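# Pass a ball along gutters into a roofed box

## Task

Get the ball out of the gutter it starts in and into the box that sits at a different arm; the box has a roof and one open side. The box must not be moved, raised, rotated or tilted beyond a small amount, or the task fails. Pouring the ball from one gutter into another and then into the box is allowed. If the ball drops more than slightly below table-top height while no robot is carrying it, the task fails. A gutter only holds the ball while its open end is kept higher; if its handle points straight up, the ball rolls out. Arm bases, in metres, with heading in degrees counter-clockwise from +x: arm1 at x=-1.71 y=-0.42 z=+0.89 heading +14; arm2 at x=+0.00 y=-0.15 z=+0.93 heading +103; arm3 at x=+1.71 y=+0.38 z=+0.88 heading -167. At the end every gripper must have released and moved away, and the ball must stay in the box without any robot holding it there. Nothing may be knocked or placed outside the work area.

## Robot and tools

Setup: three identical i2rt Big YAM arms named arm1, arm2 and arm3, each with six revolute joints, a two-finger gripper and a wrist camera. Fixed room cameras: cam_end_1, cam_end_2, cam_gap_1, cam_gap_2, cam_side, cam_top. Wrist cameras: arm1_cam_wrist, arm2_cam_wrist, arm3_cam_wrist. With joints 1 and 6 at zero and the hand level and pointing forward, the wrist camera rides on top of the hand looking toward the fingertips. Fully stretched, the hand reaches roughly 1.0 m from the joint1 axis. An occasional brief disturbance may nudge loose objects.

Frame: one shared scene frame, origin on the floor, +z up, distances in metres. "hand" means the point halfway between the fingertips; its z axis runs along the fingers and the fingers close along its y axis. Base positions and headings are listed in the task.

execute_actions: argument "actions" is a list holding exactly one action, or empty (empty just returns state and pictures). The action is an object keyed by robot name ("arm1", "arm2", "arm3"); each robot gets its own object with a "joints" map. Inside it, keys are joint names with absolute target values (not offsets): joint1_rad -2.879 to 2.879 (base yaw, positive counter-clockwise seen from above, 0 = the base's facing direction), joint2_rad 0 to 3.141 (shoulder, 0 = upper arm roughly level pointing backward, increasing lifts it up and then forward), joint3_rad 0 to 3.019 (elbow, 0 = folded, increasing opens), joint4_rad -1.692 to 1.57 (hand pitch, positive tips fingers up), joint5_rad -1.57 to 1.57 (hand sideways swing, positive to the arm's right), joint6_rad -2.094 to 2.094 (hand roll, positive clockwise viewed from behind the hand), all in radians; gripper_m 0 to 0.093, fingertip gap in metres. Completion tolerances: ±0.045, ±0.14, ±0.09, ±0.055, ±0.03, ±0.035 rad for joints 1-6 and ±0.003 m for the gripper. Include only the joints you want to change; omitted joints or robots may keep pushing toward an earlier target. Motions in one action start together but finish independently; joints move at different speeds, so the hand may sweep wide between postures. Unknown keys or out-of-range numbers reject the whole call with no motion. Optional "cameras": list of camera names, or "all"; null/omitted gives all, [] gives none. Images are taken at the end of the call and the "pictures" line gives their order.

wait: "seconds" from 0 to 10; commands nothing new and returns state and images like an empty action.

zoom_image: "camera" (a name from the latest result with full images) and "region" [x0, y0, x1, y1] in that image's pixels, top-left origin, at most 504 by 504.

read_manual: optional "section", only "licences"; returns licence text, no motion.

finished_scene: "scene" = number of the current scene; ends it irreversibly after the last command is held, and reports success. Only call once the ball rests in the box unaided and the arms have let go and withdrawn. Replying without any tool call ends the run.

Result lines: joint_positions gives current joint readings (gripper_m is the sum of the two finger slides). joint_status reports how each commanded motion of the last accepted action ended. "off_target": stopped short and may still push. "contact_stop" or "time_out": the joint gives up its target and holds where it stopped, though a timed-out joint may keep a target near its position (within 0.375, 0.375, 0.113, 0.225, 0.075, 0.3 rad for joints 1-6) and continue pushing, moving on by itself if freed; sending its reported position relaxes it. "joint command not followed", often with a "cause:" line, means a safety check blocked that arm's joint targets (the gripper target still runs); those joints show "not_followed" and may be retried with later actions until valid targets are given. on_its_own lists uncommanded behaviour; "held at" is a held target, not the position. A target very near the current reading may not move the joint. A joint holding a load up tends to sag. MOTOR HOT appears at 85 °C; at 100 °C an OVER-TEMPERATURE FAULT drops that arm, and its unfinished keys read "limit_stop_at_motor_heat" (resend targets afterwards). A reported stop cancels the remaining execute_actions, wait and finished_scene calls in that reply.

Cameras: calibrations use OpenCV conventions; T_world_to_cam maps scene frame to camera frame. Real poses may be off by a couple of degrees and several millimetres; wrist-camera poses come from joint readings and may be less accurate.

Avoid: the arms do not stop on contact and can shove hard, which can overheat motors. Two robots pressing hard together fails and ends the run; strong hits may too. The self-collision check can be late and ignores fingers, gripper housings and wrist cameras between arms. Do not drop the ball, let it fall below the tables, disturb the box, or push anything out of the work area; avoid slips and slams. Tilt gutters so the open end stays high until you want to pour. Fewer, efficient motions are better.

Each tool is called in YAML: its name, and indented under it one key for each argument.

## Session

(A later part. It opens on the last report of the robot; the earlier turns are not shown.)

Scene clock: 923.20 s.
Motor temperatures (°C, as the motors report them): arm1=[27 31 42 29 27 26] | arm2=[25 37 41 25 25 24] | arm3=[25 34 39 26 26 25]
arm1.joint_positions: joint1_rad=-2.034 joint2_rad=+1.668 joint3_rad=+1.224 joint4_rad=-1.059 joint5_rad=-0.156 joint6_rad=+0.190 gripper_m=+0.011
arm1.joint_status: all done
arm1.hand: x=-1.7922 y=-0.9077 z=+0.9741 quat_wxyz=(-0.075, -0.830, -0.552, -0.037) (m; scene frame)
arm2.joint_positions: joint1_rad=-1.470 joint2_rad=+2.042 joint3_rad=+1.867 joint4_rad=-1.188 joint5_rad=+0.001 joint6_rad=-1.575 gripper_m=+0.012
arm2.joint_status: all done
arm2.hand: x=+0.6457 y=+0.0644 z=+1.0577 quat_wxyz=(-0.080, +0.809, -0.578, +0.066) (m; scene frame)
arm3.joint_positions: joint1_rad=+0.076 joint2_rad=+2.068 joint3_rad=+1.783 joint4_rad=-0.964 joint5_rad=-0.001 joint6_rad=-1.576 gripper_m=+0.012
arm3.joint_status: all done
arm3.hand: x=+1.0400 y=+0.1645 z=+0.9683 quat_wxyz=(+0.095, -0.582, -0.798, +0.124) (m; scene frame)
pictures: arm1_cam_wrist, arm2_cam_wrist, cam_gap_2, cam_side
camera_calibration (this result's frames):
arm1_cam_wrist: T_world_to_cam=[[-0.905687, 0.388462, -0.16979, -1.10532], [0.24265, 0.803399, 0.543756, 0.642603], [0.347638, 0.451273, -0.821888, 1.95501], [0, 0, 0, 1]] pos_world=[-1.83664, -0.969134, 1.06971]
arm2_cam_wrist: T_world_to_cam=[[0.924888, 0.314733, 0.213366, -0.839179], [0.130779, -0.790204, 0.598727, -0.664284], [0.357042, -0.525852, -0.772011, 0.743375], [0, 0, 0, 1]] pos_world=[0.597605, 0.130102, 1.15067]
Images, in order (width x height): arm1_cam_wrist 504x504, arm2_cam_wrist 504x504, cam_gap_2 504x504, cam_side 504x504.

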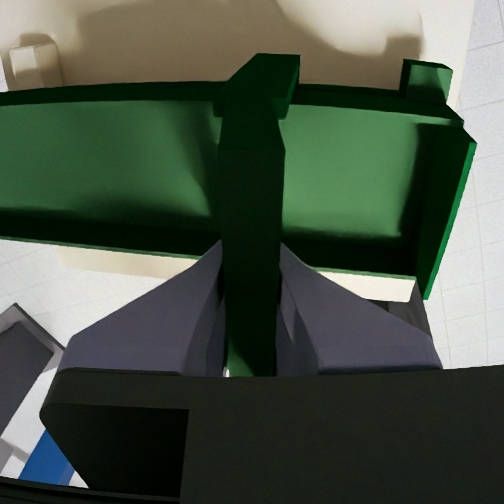

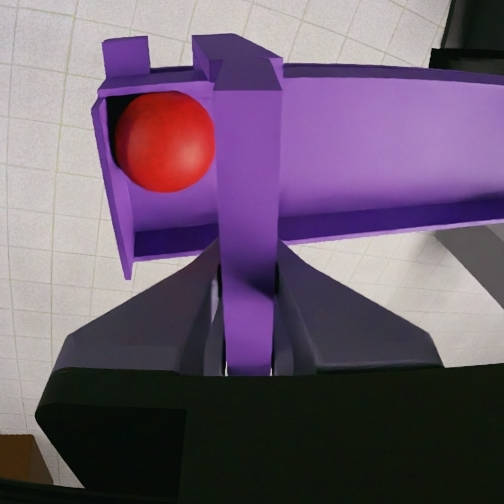

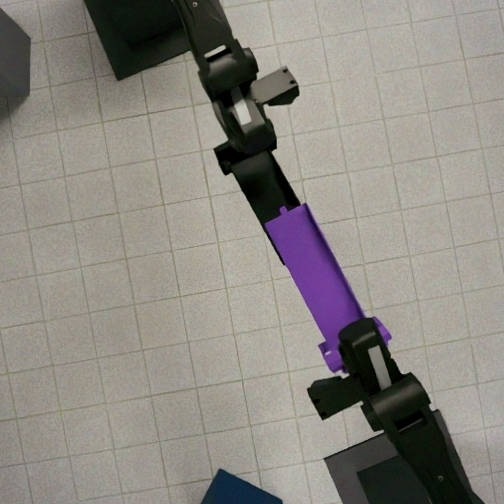

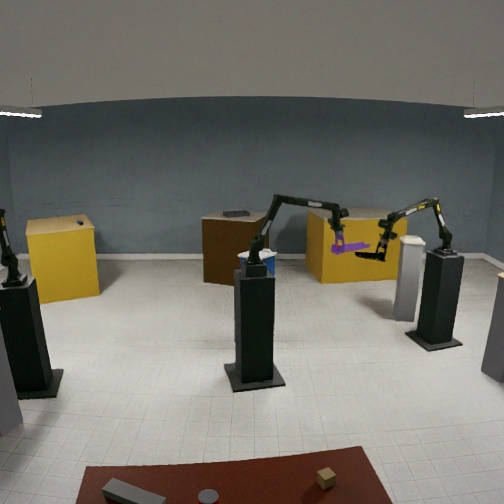

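execute_actions:
  actions:
    - {"arm1": {"joints": {"joint2_rad": 1.695}}, "arm2": {"joints": {"joint4_rad": -1.262}}}
  cameras: ["arm1_cam_wrist", "arm2_cam_wrist", "cam_gap_2", "cam_side"]

zoom_image:
  camera: "cam_side"
  region: [320, 205, 410, 270]

Scene clock: 929.10 s.
Motor temperatures (°C, as the motors report them): arm1=[27 30 42 29 27 26] | arm2=[25 37 41 25 25 24] | arm3=[25 34 38 26 26 25]
arm1.joint_positions: joint1_rad=-2.034 joint2_rad=+1.687 joint3_rad=+1.224 joint4_rad=-1.058 joint5_rad=-0.159 joint6_rad=+0.189 gripper_m=+0.011
arm1.joint_status: all done
arm1.hand: x=-1.7914 y=-0.9072 z=+0.9654 quat_wxyz=(-0.070, -0.830, -0.551, -0.045) (m; scene frame)
arm2.joint_positions: joint1_rad=-1.470 joint2_rad=+2.042 joint3_rad=+1.867 joint4_rad=-1.254 joint5_rad=+0.001 joint6_rad=-1.575 gripper_m=+0.012
arm2.joint_status: all done
arm2.hand: x=+0.6306 y=+0.0593 z=+1.0550 quat_wxyz=(-0.053, +0.812, -0.580, +0.047) (m; scene frame)
arm3.joint_positions: joint1_rad=+0.076 joint2_rad=+2.068 joint3_rad=+1.783 joint4_rad=-0.964 joint5_rad=-0.001 joint6_rad=-1.576 gripper_m=+0.012
arm3.joint_status: not commanded
arm3.hand: x=+1.0400 y=+0.1645 z=+0.9683 quat_wxyz=(+0.095, -0.582, -0.798, +0.124) (m; scene frame)
pictures: arm1_cam_wrist, arm2_cam_wrist, cam_gap_2, cam_side
camera_calibration (this result's frames):
arm1_cam_wrist: T_world_to_cam=[[-0.90464, 0.390812, -0.169975, -1.10211], [0.23801, 0.794143, 0.559185, 0.615081], [0.353521, 0.465405, -0.811432, 1.96053], [0, 0, 0, 1]] pos_world=[-1.8365, -0.970185, 1.05956]
arm2_cam_wrist: T_world_to_cam=[[0.936482, 0.317734, 0.148479, -0.762005], [0.167791, -0.777669, 0.605868, -0.696301], [0.307972, -0.542471, -0.781587, 0.785962], [0, 0, 0, 1]] pos_world=[0.588383, 0.126985, 1.14931]
Images, in order (width x height): arm1_cam_wrist 504x504, arm2_cam_wrist 504x504, cam_gap_2 504x504, cam_side 504x504.

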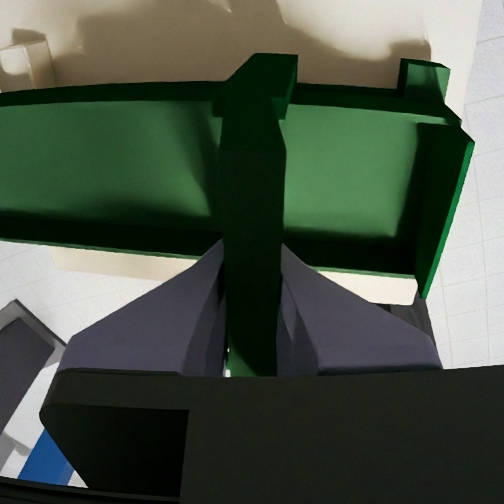

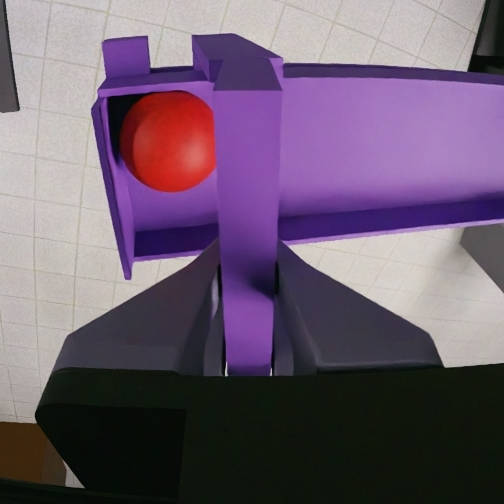

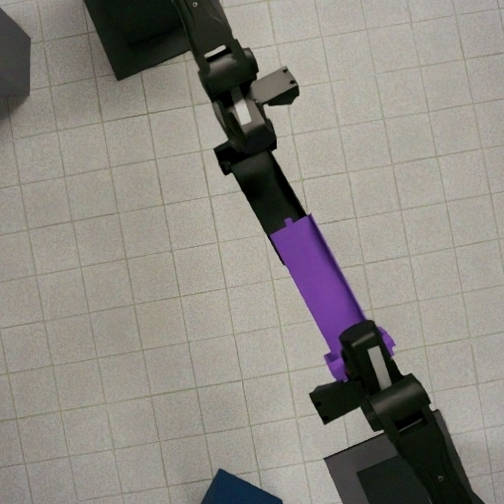

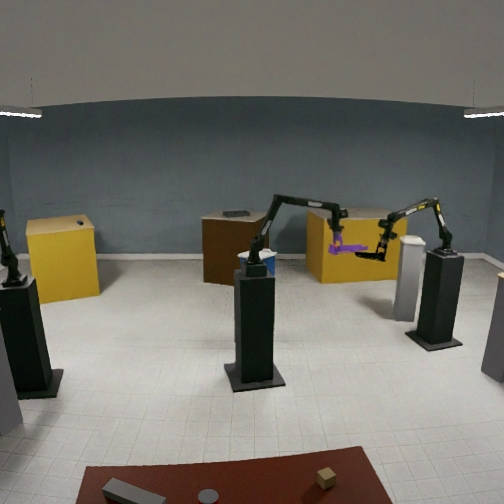

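Region (320, 205, 410, 270) of cam_side's 504x504 image, scaled by 5.600, with more detail than that image has.

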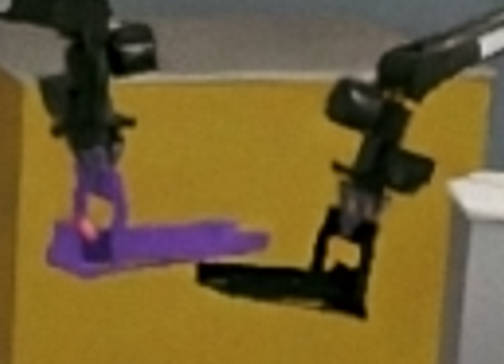

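execute_actions:
  actions: []
  cameras: ["arm2_cam_wrist", "arm3_cam_wrist", "cam_gap_2"]

Scene clock: 931.50 s.
Motor temperatures (°C, as the motors report them): arm1=[27 30 42 29 27 26] | arm2=[25 37 41 25 25 24] | arm3=[25 34 38 26 26 25]
arm1.joint_positions: joint1_rad=-2.034 joint2_rad=+1.687 joint3_rad=+1.224 joint4_rad=-1.058 joint5_rad=-0.159 joint6_rad=+0.189 gripper_m=+0.011
arm1.joint_status: all done
arm1.hand: x=-1.7914 y=-0.9072 z=+0.9654 quat_wxyz=(-0.070, -0.830, -0.551, -0.045) (m; scene frame)
arm2.joint_positions: joint1_rad=-1.470 joint2_rad=+2.042 joint3_rad=+1.867 joint4_rad=-1.254 joint5_rad=+0.001 joint6_rad=-1.575 gripper_m=+0.012
arm2.joint_status: all done
arm2.hand: x=+0.6306 y=+0.0593 z=+1.0550 quat_wxyz=(-0.053, +0.812, -0.580, +0.047) (m; scene frame)
arm3.joint_positions: joint1_rad=+0.076 joint2_rad=+2.068 joint3_rad=+1.783 joint4_rad=-0.964 joint5_rad=-0.001 joint6_rad=-1.576 gripper_m=+0.012
arm3.joint_status: not commanded
arm3.hand: x=+1.0400 y=+0.1645 z=+0.9683 quat_wxyz=(+0.095, -0.582, -0.798, +0.124) (m; scene frame)
pictures: arm2_cam_wrist, arm3_cam_wrist, cam_gap_2
camera_calibration (this result's frames):
arm2_cam_wrist: T_world_to_cam=[[0.936482, 0.317734, 0.148479, -0.762005], [0.167791, -0.777669, 0.605868, -0.696301], [0.307972, -0.542471, -0.781587, 0.785962], [0, 0, 0, 1]] pos_world=[0.588383, 0.126985, 1.14931]
arm3_cam_wrist: T_world_to_cam=[[-0.910212, -0.280693, 0.304508, 0.698374], [-0.0733994, 0.832971, 0.548426, -0.584419], [-0.407586, 0.476834, -0.778783, 1.22677], [0, 0, 0, 1]] pos_world=[1.09279, 0.0978695, 1.06324]
Images, in order (width x height): arm2_cam_wrist 504x504, arm3_cam_wrist 504x504, cam_gap_2 504x504.

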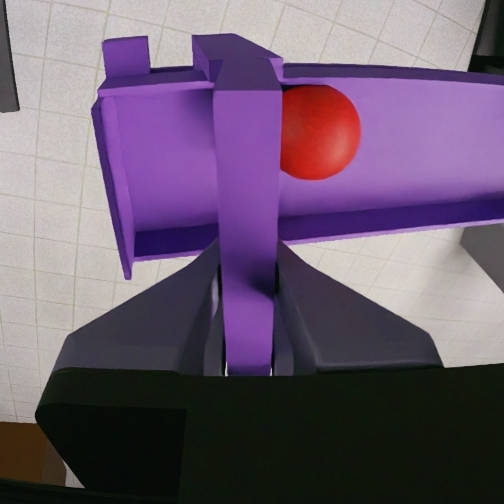

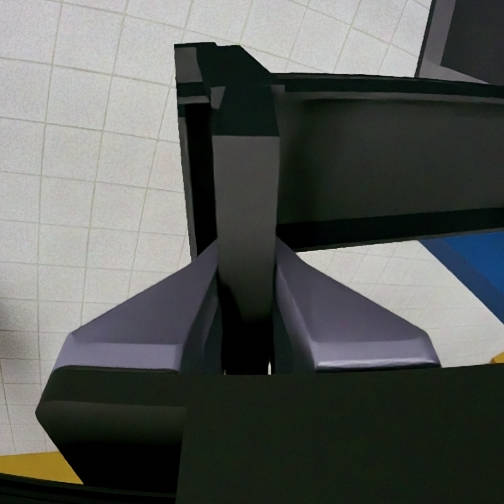

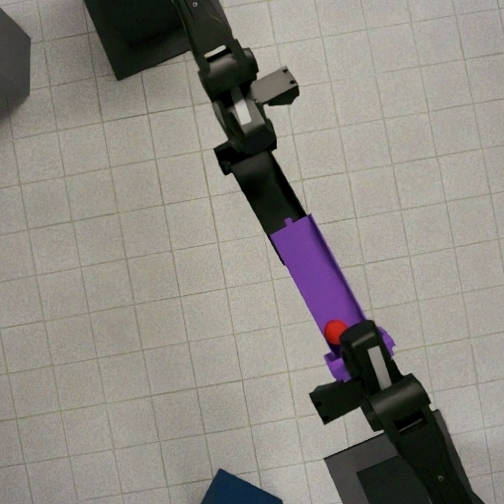

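execute_actions:
  actions: []
  cameras: ["arm3_cam_wrist", "cam_gap_2", "cam_side"]

Scene clock: 951.97 s.
Motor temperatures (°C, as the motors report them): arm1=[27 30 42 29 27 26] | arm2=[25 37 41 25 25 24] | arm3=[25 34 36 26 26 25]
arm1.joint_positions: joint1_rad=-2.034 joint2_rad=+1.687 joint3_rad=+1.224 joint4_rad=-1.058 joint5_rad=-0.159 joint6_rad=+0.189 gripper_m=+0.011
arm1.joint_status: all done
arm1.hand: x=-1.7914 y=-0.9072 z=+0.9654 quat_wxyz=(-0.070, -0.830, -0.551, -0.045) (m; scene frame)
arm2.joint_positions: joint1_rad=-1.470 joint2_rad=+2.042 joint3_rad=+1.867 joint4_rad=-1.256 joint5_rad=+0.001 joint6_rad=-1.575 gripper_m=+0.012
arm2.joint_status: all done
arm2.hand: x=+0.6300 y=+0.0591 z=+1.0549 quat_wxyz=(-0.052, +0.812, -0.580, +0.046) (m; scene frame)
arm3.joint_positions: joint1_rad=+0.075 joint2_rad=+2.068 joint3_rad=+1.781 joint4_rad=-0.964 joint5_rad=-0.001 joint6_rad=-1.578 gripper_m=+0.012
arm3.joint_status: not commanded
arm3.hand: x=+1.0405 y=+0.1653 z=+0.9675 quat_wxyz=(+0.095, -0.582, -0.798, +0.123) (m; scene frame)
pictures: arm3_cam_wrist, cam_gap_2, cam_side
camera_calibration (this result's frames):
arm3_cam_wrist: T_world_to_cam=[[-0.910645, -0.281252, 0.302693, 0.701552], [-0.0744427, 0.832267, 0.549355, -0.584272], [-0.406429, 0.477734, -0.778836, 1.22462], [0, 0, 0, 1]] pos_world=[1.09309, 0.0985392, 1.0624]
Images, in order (width x height): arm3_cam_wrist 504x504, cam_gap_2 504x504, cam_side 504x504.

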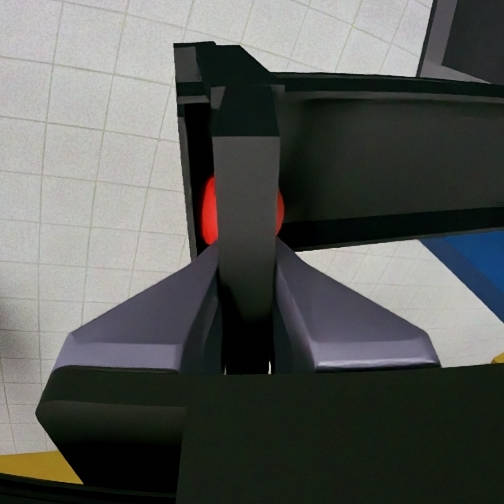

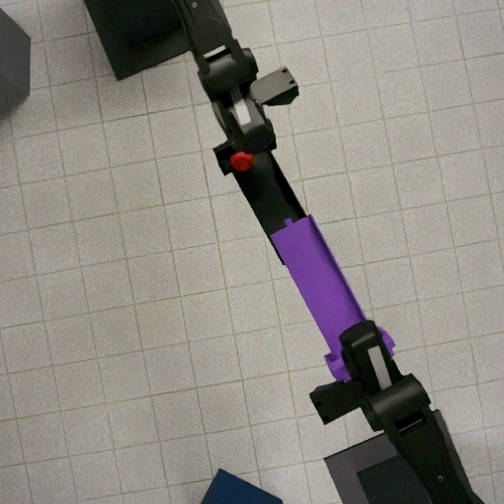

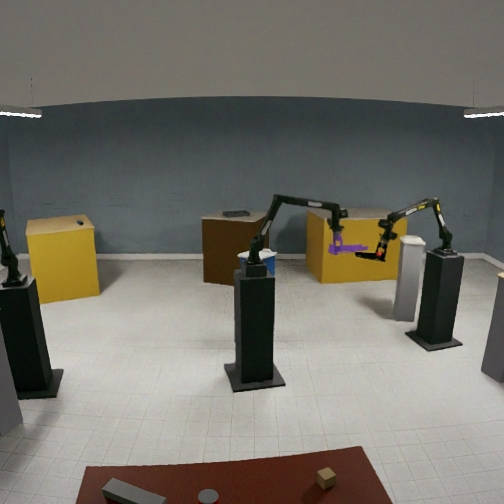

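execute_actions:
  actions:
    - {"arm1": {"joints": {"gripper_m": 0.06}}, "arm2": {"joints": {"joint2_rad": 1.88, "joint1_rad": -1.25}}}
  cameras: ["arm1_cam_wrist", "cam_gap_2", "cam_end_1"]

Scene clock: 961.07 s.
Motor temperatures (°C, as the motors report them): arm1=[27 30 42 29 27 26] | arm2=[25 37 41 25 25 24] | arm3=[25 35 36 26 26 25]
arm1.joint_positions: joint1_rad=-2.034 joint2_rad=+1.687 joint3_rad=+1.224 joint4_rad=-1.058 joint5_rad=-0.159 joint6_rad=+0.189 gripper_m=+0.060
arm1.joint_status: all done
arm1.hand: x=-1.7915 y=-0.9071 z=+0.9654 quat_wxyz=(-0.070, -0.830, -0.551, -0.045) (m; scene frame)
arm2.joint_positions: joint1_rad=-1.253 joint2_rad=+1.890 joint3_rad=+1.867 joint4_rad=-1.257 joint5_rad=+0.000 joint6_rad=-1.575 gripper_m=+0.012
arm2.joint_status: all done
arm2.hand: x=+0.5634 y=+0.1877 z=+1.1503 quat_wxyz=(-0.121, +0.863, -0.485, +0.076) (m; scene frame)
arm3.joint_positions: joint1_rad=+0.075 joint2_rad=+2.068 joint3_rad=+1.781 joint4_rad=-0.964 joint5_rad=-0.001 joint6_rad=-1.578 gripper_m=+0.012
arm3.joint_status: not commanded
arm3.hand: x=+1.0405 y=+0.1653 z=+0.9675 quat_wxyz=(+0.095, -0.582, -0.798, +0.123) (m; scene frame)
pictures: arm1_cam_wrist, cam_end_1, cam_gap_2
camera_calibration (this result's frames):
arm1_cam_wrist: T_world_to_cam=[[-0.904699, 0.390837, -0.169606, -1.10261], [0.238228, 0.794096, 0.559159, 0.615464], [0.353224, 0.465466, -0.811526, 1.96015], [0, 0, 0, 1]] pos_world=[-1.83652, -0.970178, 1.05956]
Images, in order (width x height): arm1_cam_wrist 504x504, cam_end_1 504x504, cam_gap_2 504x504.

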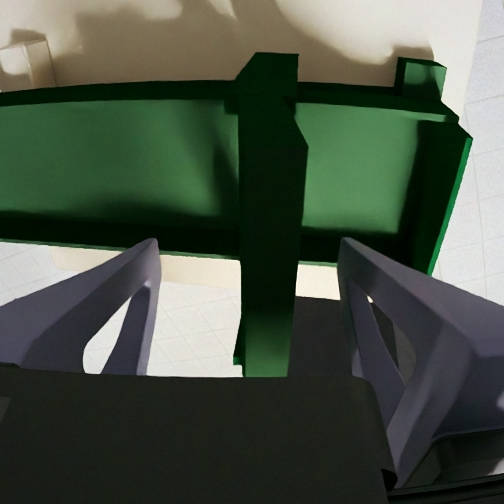

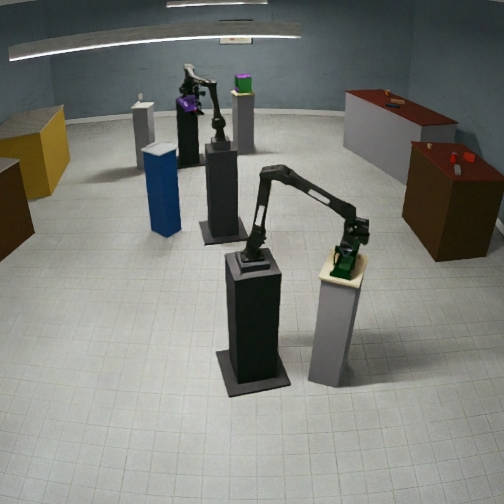

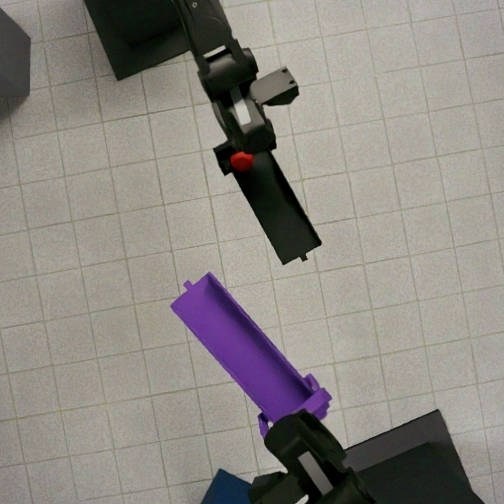

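execute_actions:
  actions:
    - {"arm1": {"joints": {"joint2_rad": 1.2}}, "arm2": {"joints": {"joint1_rad": -0.163, "joint2_rad": 1.525, "joint3_rad": 1.27, "joint4_rad": -1.075, "joint5_rad": 0.135, "joint6_rad": -0.86}}, "arm3": {"joints": {"joint1_rad": 0.9, "joint2_rad": 1.60, "joint3_rad": 1.55, "joint4_rad": -0.78}}}
  cameras: ["arm2_cam_wrist", "arm3_cam_wrist", "cam_end_2", "cam_side"]

Scene clock: 973.23 s.
Motor temperatures (°C, as the motors report them): arm1=[27 30 42 29 27 26] | arm2=[25 37 41 25 25 24] | arm3=[25 35 36 26 26 25]
arm1.joint_positions: joint1_rad=-2.034 joint2_rad=+1.197 joint3_rad=+1.219 joint4_rad=-1.058 joint5_rad=-0.159 joint6_rad=+0.189 gripper_m=+0.060
arm1.joint_status: all done
arm1.hand: x=-1.7859 y=-0.8774 z=+1.1878 quat_wxyz=(-0.235, -0.792, -0.549, +0.128) (m; scene frame)
arm2.joint_positions: joint1_rad=-0.163 joint2_rad=+1.540 joint3_rad=+1.245 joint4_rad=-1.086 joint5_rad=+0.130 joint6_rad=-0.874 gripper_m=+0.012
arm2.joint_status: all done
arm2.hand: x=-0.0074 y=+0.3385 z=+1.0827 quat_wxyz=(-0.106, +0.942, -0.316, +0.028) (m; scene frame)
arm3.joint_positions: joint1_rad=+0.902 joint2_rad=+1.607 joint3_rad=+1.551 joint4_rad=-0.791 joint5_rad=-0.003 joint6_rad=-1.579 gripper_m=+0.012
arm3.joint_status: all done
arm3.hand: x=+1.4363 y=-0.2121 z=+1.1773 quat_wxyz=(+0.076, -0.201, -0.915, +0.341) (m; scene frame)
pictures: arm2_cam_wrist, arm3_cam_wrist, cam_end_2, cam_side
camera_calibration (this result's frames):
arm2_cam_wrist: T_world_to_cam=[[0.591662, 0.773742, 0.226405, -0.498674], [0.560789, -0.596759, 0.573929, -0.412664], [0.579183, -0.212606, -0.786985, 1.05183], [0, 0, 0, 1]] pos_world=[-0.0827403, 0.36321, 1.17752]
arm3_cam_wrist: T_world_to_cam=[[-0.329043, -0.684704, 0.650317, -0.437837], [-0.583782, 0.688795, 0.429838, 0.485855], [-0.742246, -0.238208, -0.626361, 1.88019], [0, 0, 0, 1]] pos_world=[1.53513, -0.186566, 1.25357]
Images, in order (width x height): arm2_cam_wrist 504x504, arm3_cam_wrist 504x504, cam_end_2 504x504, cam_side 504x504.

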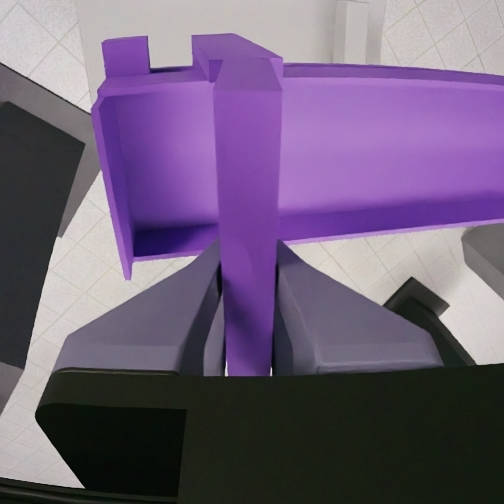

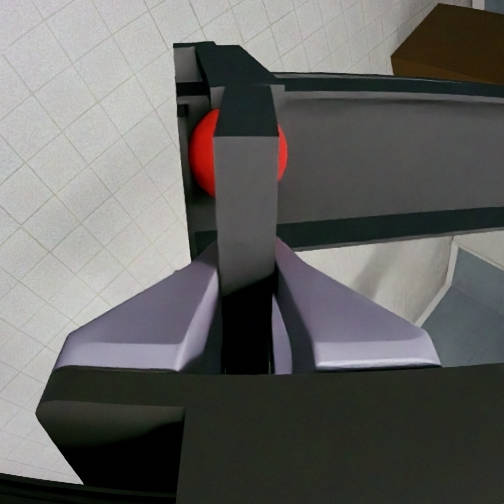

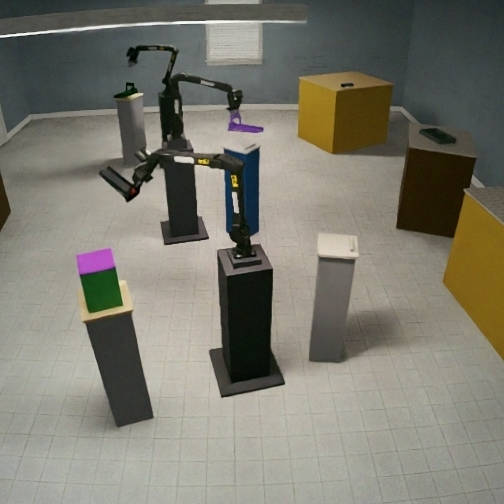

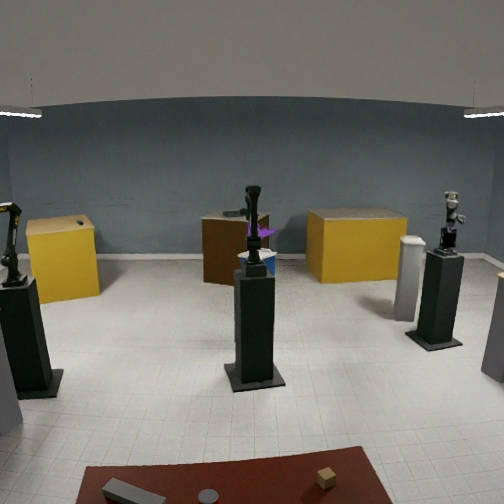

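execute_actions:
  actions:
    - {"arm2": {"joints": {"joint2_rad": 1.65, "joint3_rad": 1.105, "joint4_rad": -0.76}}, "arm3": {"joints": {"joint1_rad": 1.5, "joint2_rad": 1.18, "joint3_rad": 0.915, "joint4_rad": -0.915}}}
  cameras: ["arm2_cam_wrist", "arm3_cam_wrist", "cam_end_2", "cam_top"]

Scene clock: 986.10 s.
Motor temperatures (°C, as the motors report them): arm1=[27 30 43 29 27 26] | arm2=[25 36 40 25 25 24] | arm3=[25 34 37 26 26 25]
arm1.joint_positions: joint1_rad=-2.034 joint2_rad=+1.197 joint3_rad=+1.219 joint4_rad=-1.058 joint5_rad=-0.159 joint6_rad=+0.189 gripper_m=+0.060
arm1.joint_status: not commanded
arm1.hand: x=-1.7859 y=-0.8774 z=+1.1878 quat_wxyz=(-0.235, -0.792, -0.549, +0.128) (m; scene frame)
arm2.joint_positions: joint1_rad=-0.163 joint2_rad=+1.678 joint3_rad=+1.076 joint4_rad=-0.780 joint5_rad=+0.133 joint6_rad=-0.870 gripper_m=+0.012
arm2.joint_status: all done
arm2.hand: x=-0.0067 y=+0.3377 z=+0.9658 quat_wxyz=(-0.106, +0.942, -0.318, +0.030) (m; scene frame)
arm3.joint_positions: joint1_rad=+1.499 joint2_rad=+1.190 joint3_rad=+0.910 joint4_rad=-0.918 joint5_rad=-0.004 joint6_rad=-1.580 gripper_m=+0.012
arm3.joint_status: all done
arm3.hand: x=+1.7761 y=-0.0215 z=+1.0531 quat_wxyz=(-0.019, +0.080, -0.980, +0.180) (m; scene frame)
pictures: arm2_cam_wrist, arm3_cam_wrist, cam_end_2, cam_top
camera_calibration (this result's frames):
arm2_cam_wrist: T_world_to_cam=[[0.594106, 0.771646, 0.227157, -0.472022], [0.557047, -0.598403, 0.575859, -0.347768], [0.58029, -0.215584, -0.785358, 0.958684], [0, 0, 0, 1]] pos_world=[-0.0821613, 0.362805, 1.0604]
arm3_cam_wrist: T_world_to_cam=[[0.13902, -0.925573, 0.352119, -0.63719], [-0.847337, 0.0728522, 0.526035, 0.959867], [-0.512537, -0.371492, -0.774144, 1.84476], [0, 0, 0, 1]] pos_world=[1.84742, 0.0256193, 1.14755]
Images, in order (width x height): arm2_cam_wrist 504x504, arm3_cam_wrist 504x504, cam_end_2 504x504, cam_top 504x504.

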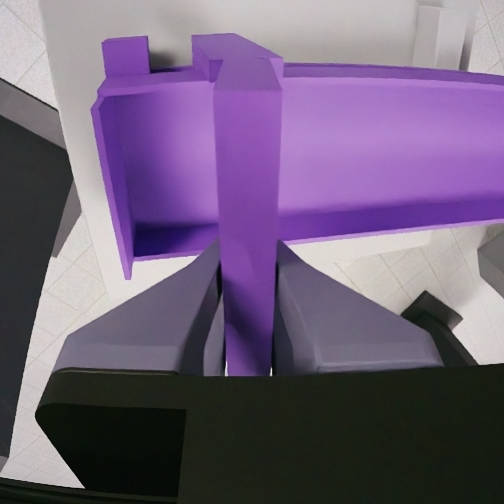

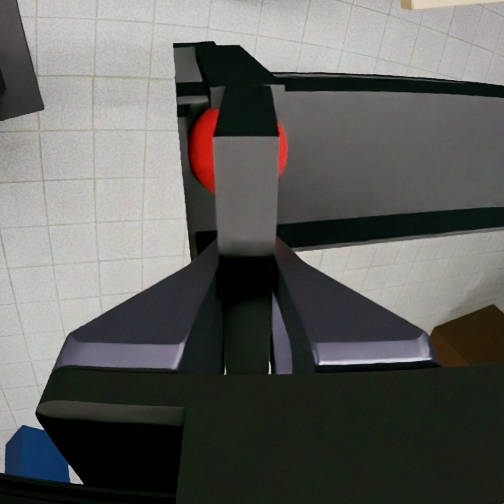

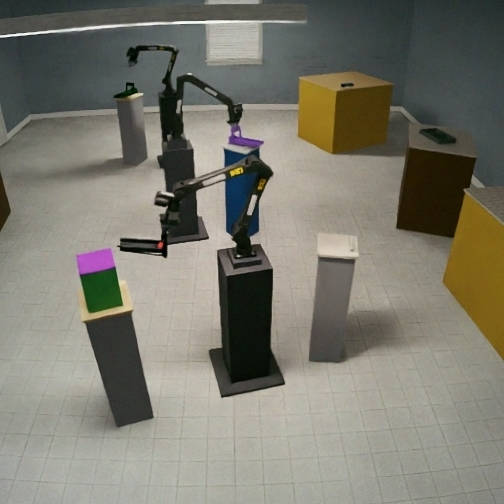

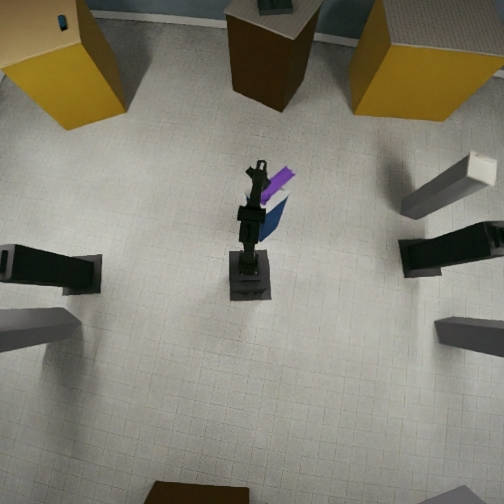

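execute_actions:
  actions: []

Scene clock: 1012.03 s.
Motor temperatures (°C, as the motors report them): arm1=[27 29 43 29 27 26] | arm2=[25 35 40 25 25 24] | arm3=[25 32 36 26 26 25]
arm1.joint_positions: joint1_rad=-2.034 joint2_rad=+1.197 joint3_rad=+1.219 joint4_rad=-1.058 joint5_rad=-0.159 joint6_rad=+0.189 gripper_m=+0.060
arm1.joint_status: not commanded
arm1.hand: x=-1.7859 y=-0.8774 z=+1.1878 quat_wxyz=(-0.235, -0.792, -0.549, +0.128) (m; scene frame)
arm2.joint_positions: joint1_rad=-0.163 joint2_rad=+1.678 joint3_rad=+1.076 joint4_rad=-0.780 joint5_rad=+0.133 joint6_rad=-0.870 gripper_m=+0.012
arm2.joint_status: all done
arm2.hand: x=-0.0067 y=+0.3377 z=+0.9658 quat_wxyz=(-0.106, +0.942, -0.318, +0.030) (m; scene frame)
arm3.joint_positions: joint1_rad=+1.499 joint2_rad=+1.190 joint3_rad=+0.910 joint4_rad=-0.918 joint5_rad=-0.004 joint6_rad=-1.580 gripper_m=+0.012
arm3.joint_status: all done
arm3.hand: x=+1.7761 y=-0.0215 z=+1.0531 quat_wxyz=(-0.019, +0.080, -0.980, +0.180) (m; scene frame)
pictures: arm1_cam_wrist, arm2_cam_wrist, arm3_cam_wrist, cam_end_1, cam_end_2, cam_gap_1, cam_gap_2, cam_side, cam_top
camera_calibration (this result's frames):
arm1_cam_wrist: T_world_to_cam=[[-0.925419, 0.293129, -0.240156, -1.11039], [0.274502, 0.955453, 0.108434, 1.20785], [0.261243, 0.0344236, -0.964659, 1.76429], [0, 0, 0, 1]] pos_world=[-1.82005, -0.889284, 1.3043]
arm2_cam_wrist: T_world_to_cam=[[0.594106, 0.771646, 0.227157, -0.472022], [0.557047, -0.598403, 0.575859, -0.347768], [0.58029, -0.215584, -0.785358, 0.958684], [0, 0, 0, 1]] pos_world=[-0.0821613, 0.362805, 1.0604]
arm3_cam_wrist: T_world_to_cam=[[0.13902, -0.925573, 0.352119, -0.63719], [-0.847337, 0.0728522, 0.526035, 0.959867], [-0.512537, -0.371492, -0.774144, 1.84476], [0, 0, 0, 1]] pos_world=[1.84742, 0.0256193, 1.14755]
Images, in order (width x height): arm1_cam_wrist 504x504, arm2_cam_wrist 504x504, arm3_cam_wrist 504x504, cam_end_1 504x504, cam_end_2 504x504, cam_gap_1 504x504, cam_gap_2 504x504, cam_side 504x504, cam_top 504x504.

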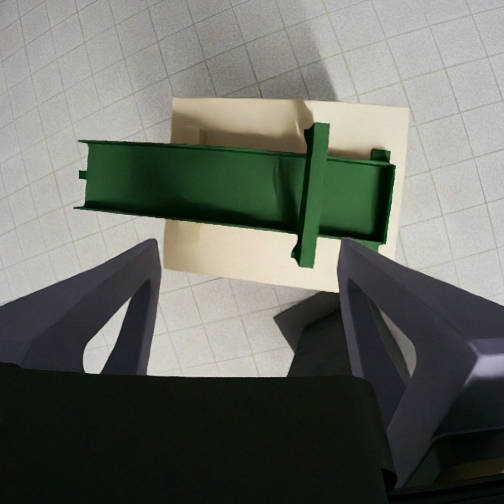

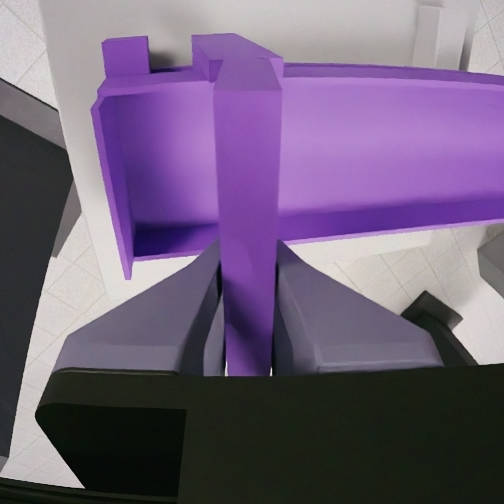

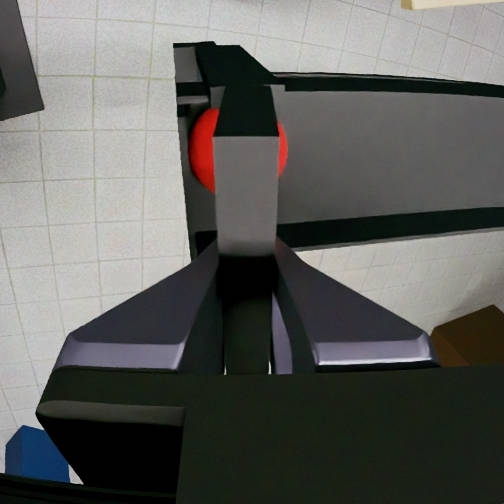

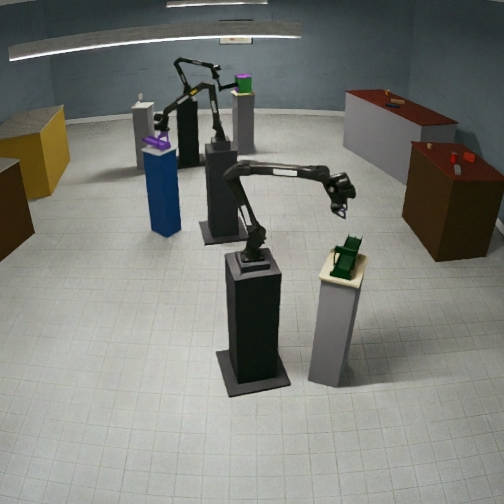

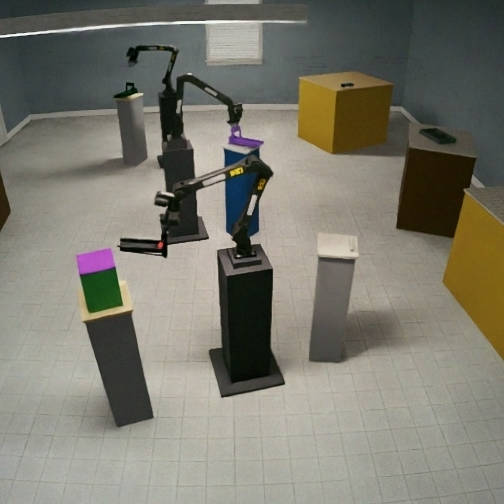

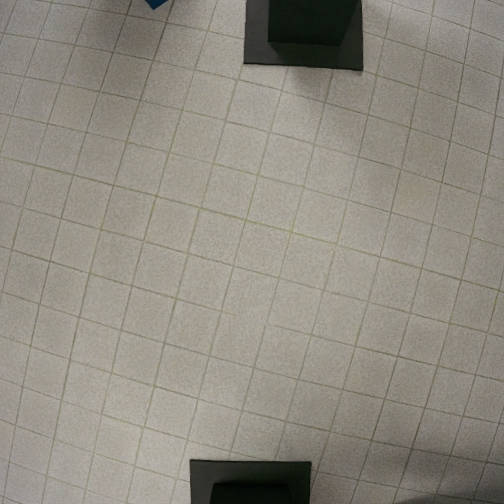

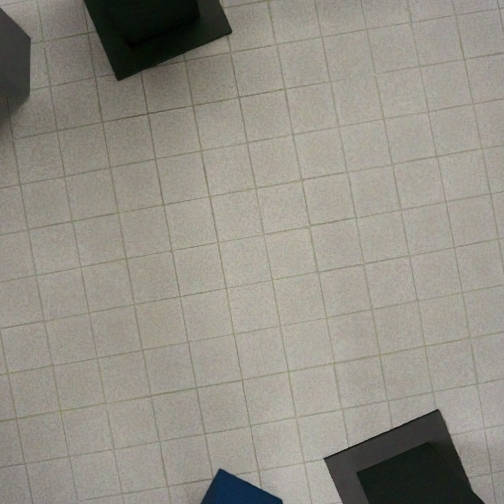

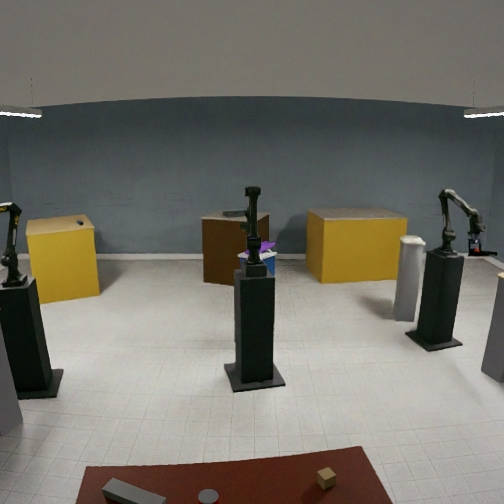

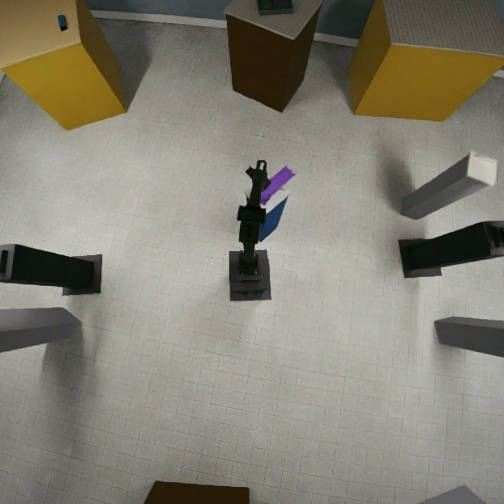

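execute_actions:
  actions:
    - {"arm3": {"joints": {"joint1_rad": 1.82, "joint4_rad": -1.0}}, "arm2": {"joints": {"joint2_rad": 1.70}}}
  cameras: ["arm3_cam_wrist", "cam_end_2", "arm2_cam_wrist", "cam_side"]

Scene clock: 1018.87 s.
Motor temperatures (°C, as the motors report them): arm1=[27 29 43 29 27 26] | arm2=[25 35 40 25 25 24] | arm3=[25 32 36 26 26 25]
arm1.joint_positions: joint1_rad=-2.034 joint2_rad=+1.197 joint3_rad=+1.219 joint4_rad=-1.058 joint5_rad=-0.159 joint6_rad=+0.189 gripper_m=+0.060
arm1.joint_status: not commanded
arm1.hand: x=-1.7859 y=-0.8774 z=+1.1878 quat_wxyz=(-0.235, -0.792, -0.549, +0.128) (m; scene frame)
arm2.joint_positions: joint1_rad=-0.163 joint2_rad=+1.690 joint3_rad=+1.076 joint4_rad=-0.777 joint5_rad=+0.134 joint6_rad=-0.870 gripper_m=+0.012
arm2.joint_status: all done
arm2.hand: x=-0.0066 y=+0.3372 z=+0.9604 quat_wxyz=(-0.102, +0.942, -0.318, +0.032) (m; scene frame)
arm3.joint_positions: joint1_rad=+1.826 joint2_rad=+1.190 joint3_rad=+0.910 joint4_rad=-0.994 joint5_rad=-0.002 joint6_rad=-1.580 gripper_m=+0.012
arm3.joint_status: all done
arm3.hand: x=+1.8916 y=+0.0351 z=+1.0481 quat_wxyz=(-0.039, +0.240, -0.960, +0.140) (m; scene frame)
pictures: arm2_cam_wrist, arm3_cam_wrist, cam_end_2, cam_side
camera_calibration (this result's frames):
arm2_cam_wrist: T_world_to_cam=[[0.593956, 0.773642, 0.220669, -0.46492], [0.556461, -0.593169, 0.581809, -0.352489], [0.581006, -0.222775, -0.782818, 0.954266], [0, 0, 0, 1]] pos_world=[-0.0821458, 0.363183, 1.05469]
arm3_cam_wrist: T_world_to_cam=[[0.439891, -0.85253, 0.28229, -1.09762], [-0.807808, -0.238298, 0.539129, 0.978699], [-0.392355, -0.465195, -0.793506, 1.71739], [0, 0, 0, 1]] pos_world=[1.94726, 0.0963829, 1.14496]
Images, in order (width x height): arm2_cam_wrist 504x504, arm3_cam_wrist 504x504, cam_end_2 504x504, cam_side 504x504.

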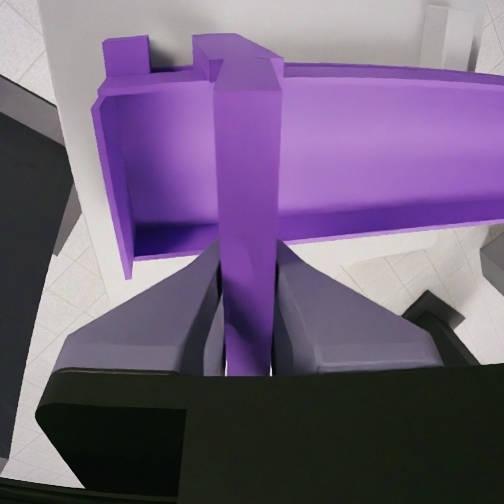

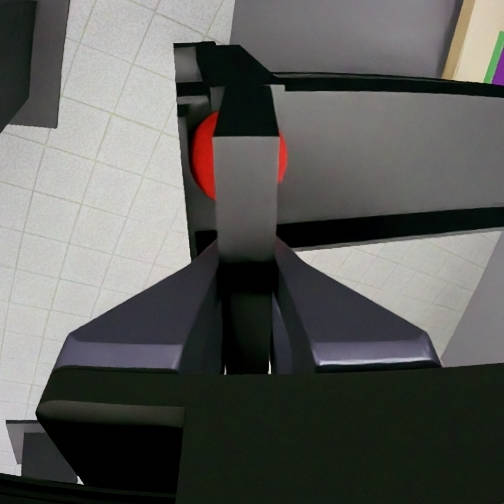

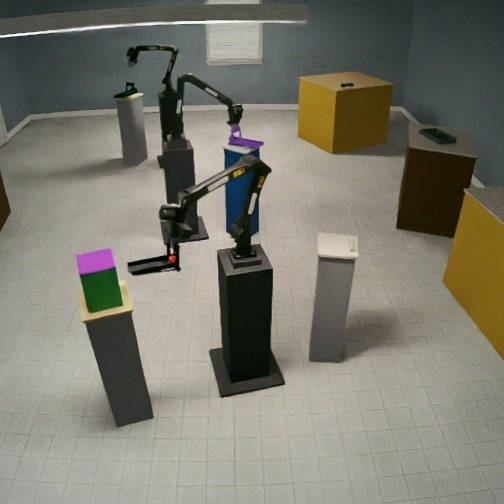

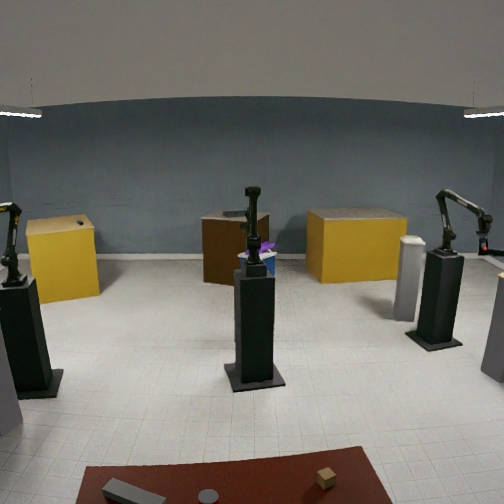

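zoom_image:
  camera: "cam_end_2"
  region: [60, 200, 200, 340]

Region (60, 200, 200, 340) of cam_end_2's 504x504 image, scaled by 3.600, with more detail than that image has.

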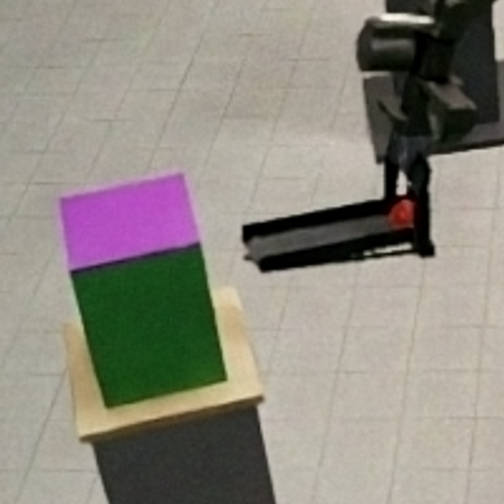

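execute_actions:
  actions:
    - {"arm3": {"joints": {"joint2_rad": 1.285, "joint3_rad": 1.07}}, "arm2": {"joints": {"gripper_m": 0.06}}}
  cameras: ["arm3_cam_wrist", "cam_end_2", "arm2_cam_wrist", "cam_end_1"]

Scene clock: 1060.67 s.
Motor temperatures (°C, as the motors report them): arm1=[27 29 43 29 27 26] | arm2=[25 34 40 25 25 24] | arm3=[25 31 37 26 26 25]
arm1.joint_positions: joint1_rad=-2.034 joint2_rad=+1.197 joint3_rad=+1.219 joint4_rad=-1.058 joint5_rad=-0.159 joint6_rad=+0.189 gripper_m=+0.060
arm1.joint_status: not commanded
arm1.hand: x=-1.7859 y=-0.8774 z=+1.1878 quat_wxyz=(-0.235, -0.792, -0.549, +0.128) (m; scene frame)
arm2.joint_positions: joint1_rad=-0.163 joint2_rad=+1.690 joint3_rad=+1.076 joint4_rad=-0.775 joint5_rad=+0.134 joint6_rad=-0.870 gripper_m=+0.060
arm2.joint_status: all done
arm2.hand: x=-0.0066 y=+0.3376 z=+0.9605 quat_wxyz=(-0.103, +0.942, -0.318, +0.031) (m; scene frame)
arm3.joint_positions: joint1_rad=+1.826 joint2_rad=+1.300 joint3_rad=+0.998 joint4_rad=-0.998 joint5_rad=-0.002 joint6_rad=-1.580 gripper_m=+0.012
arm3.joint_status: all done
arm3.hand: x=+1.9070 y=+0.0059 z=+1.0442 quat_wxyz=(-0.036, +0.240, -0.962, +0.127) (m; scene frame)
pictures: arm2_cam_wrist, arm3_cam_wrist, cam_end_1, cam_end_2
camera_calibration (this result's frames):
arm2_cam_wrist: T_world_to_cam=[[0.593975, 0.773306, 0.221792, -0.466169], [0.556516, -0.594053, 0.580853, -0.351078], [0.580933, -0.221582, -0.78321, 0.954382], [0, 0, 0, 1]] pos_world=[-0.0821595, 0.363406, 1.0548]
arm3_cam_wrist: T_world_to_cam=[[0.443437, -0.858797, 0.256577, -1.10809], [-0.801045, -0.251299, 0.543301, 0.96905], [-0.402107, -0.44645, -0.79937, 1.73133], [0, 0, 0, 1]] pos_world=[1.9638, 0.0648477, 1.1418]
Images, in order (width x height): arm2_cam_wrist 504x504, arm3_cam_wrist 504x504, cam_end_1 504x504, cam_end_2 504x504.

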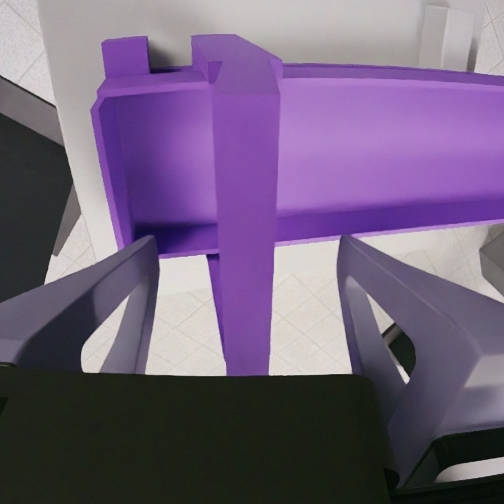

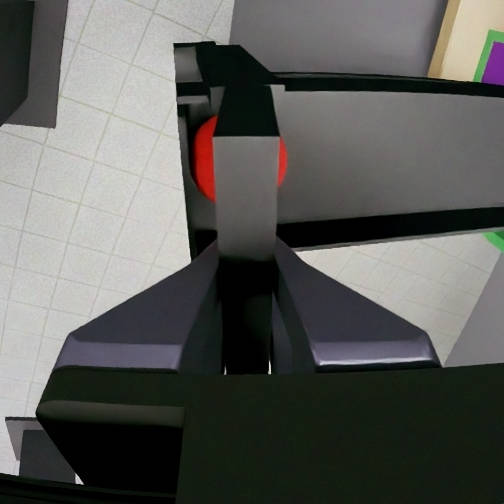

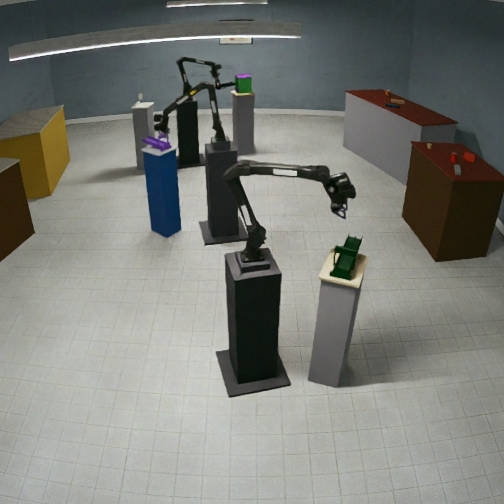

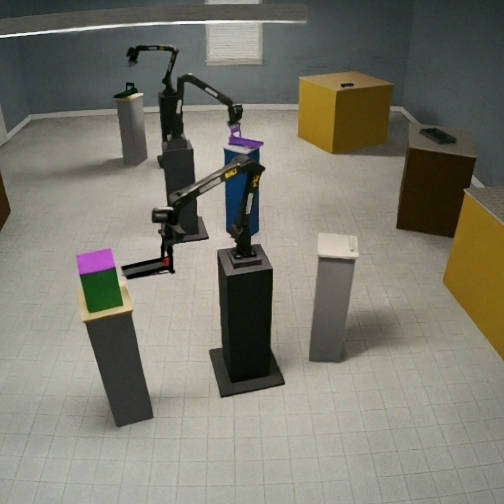

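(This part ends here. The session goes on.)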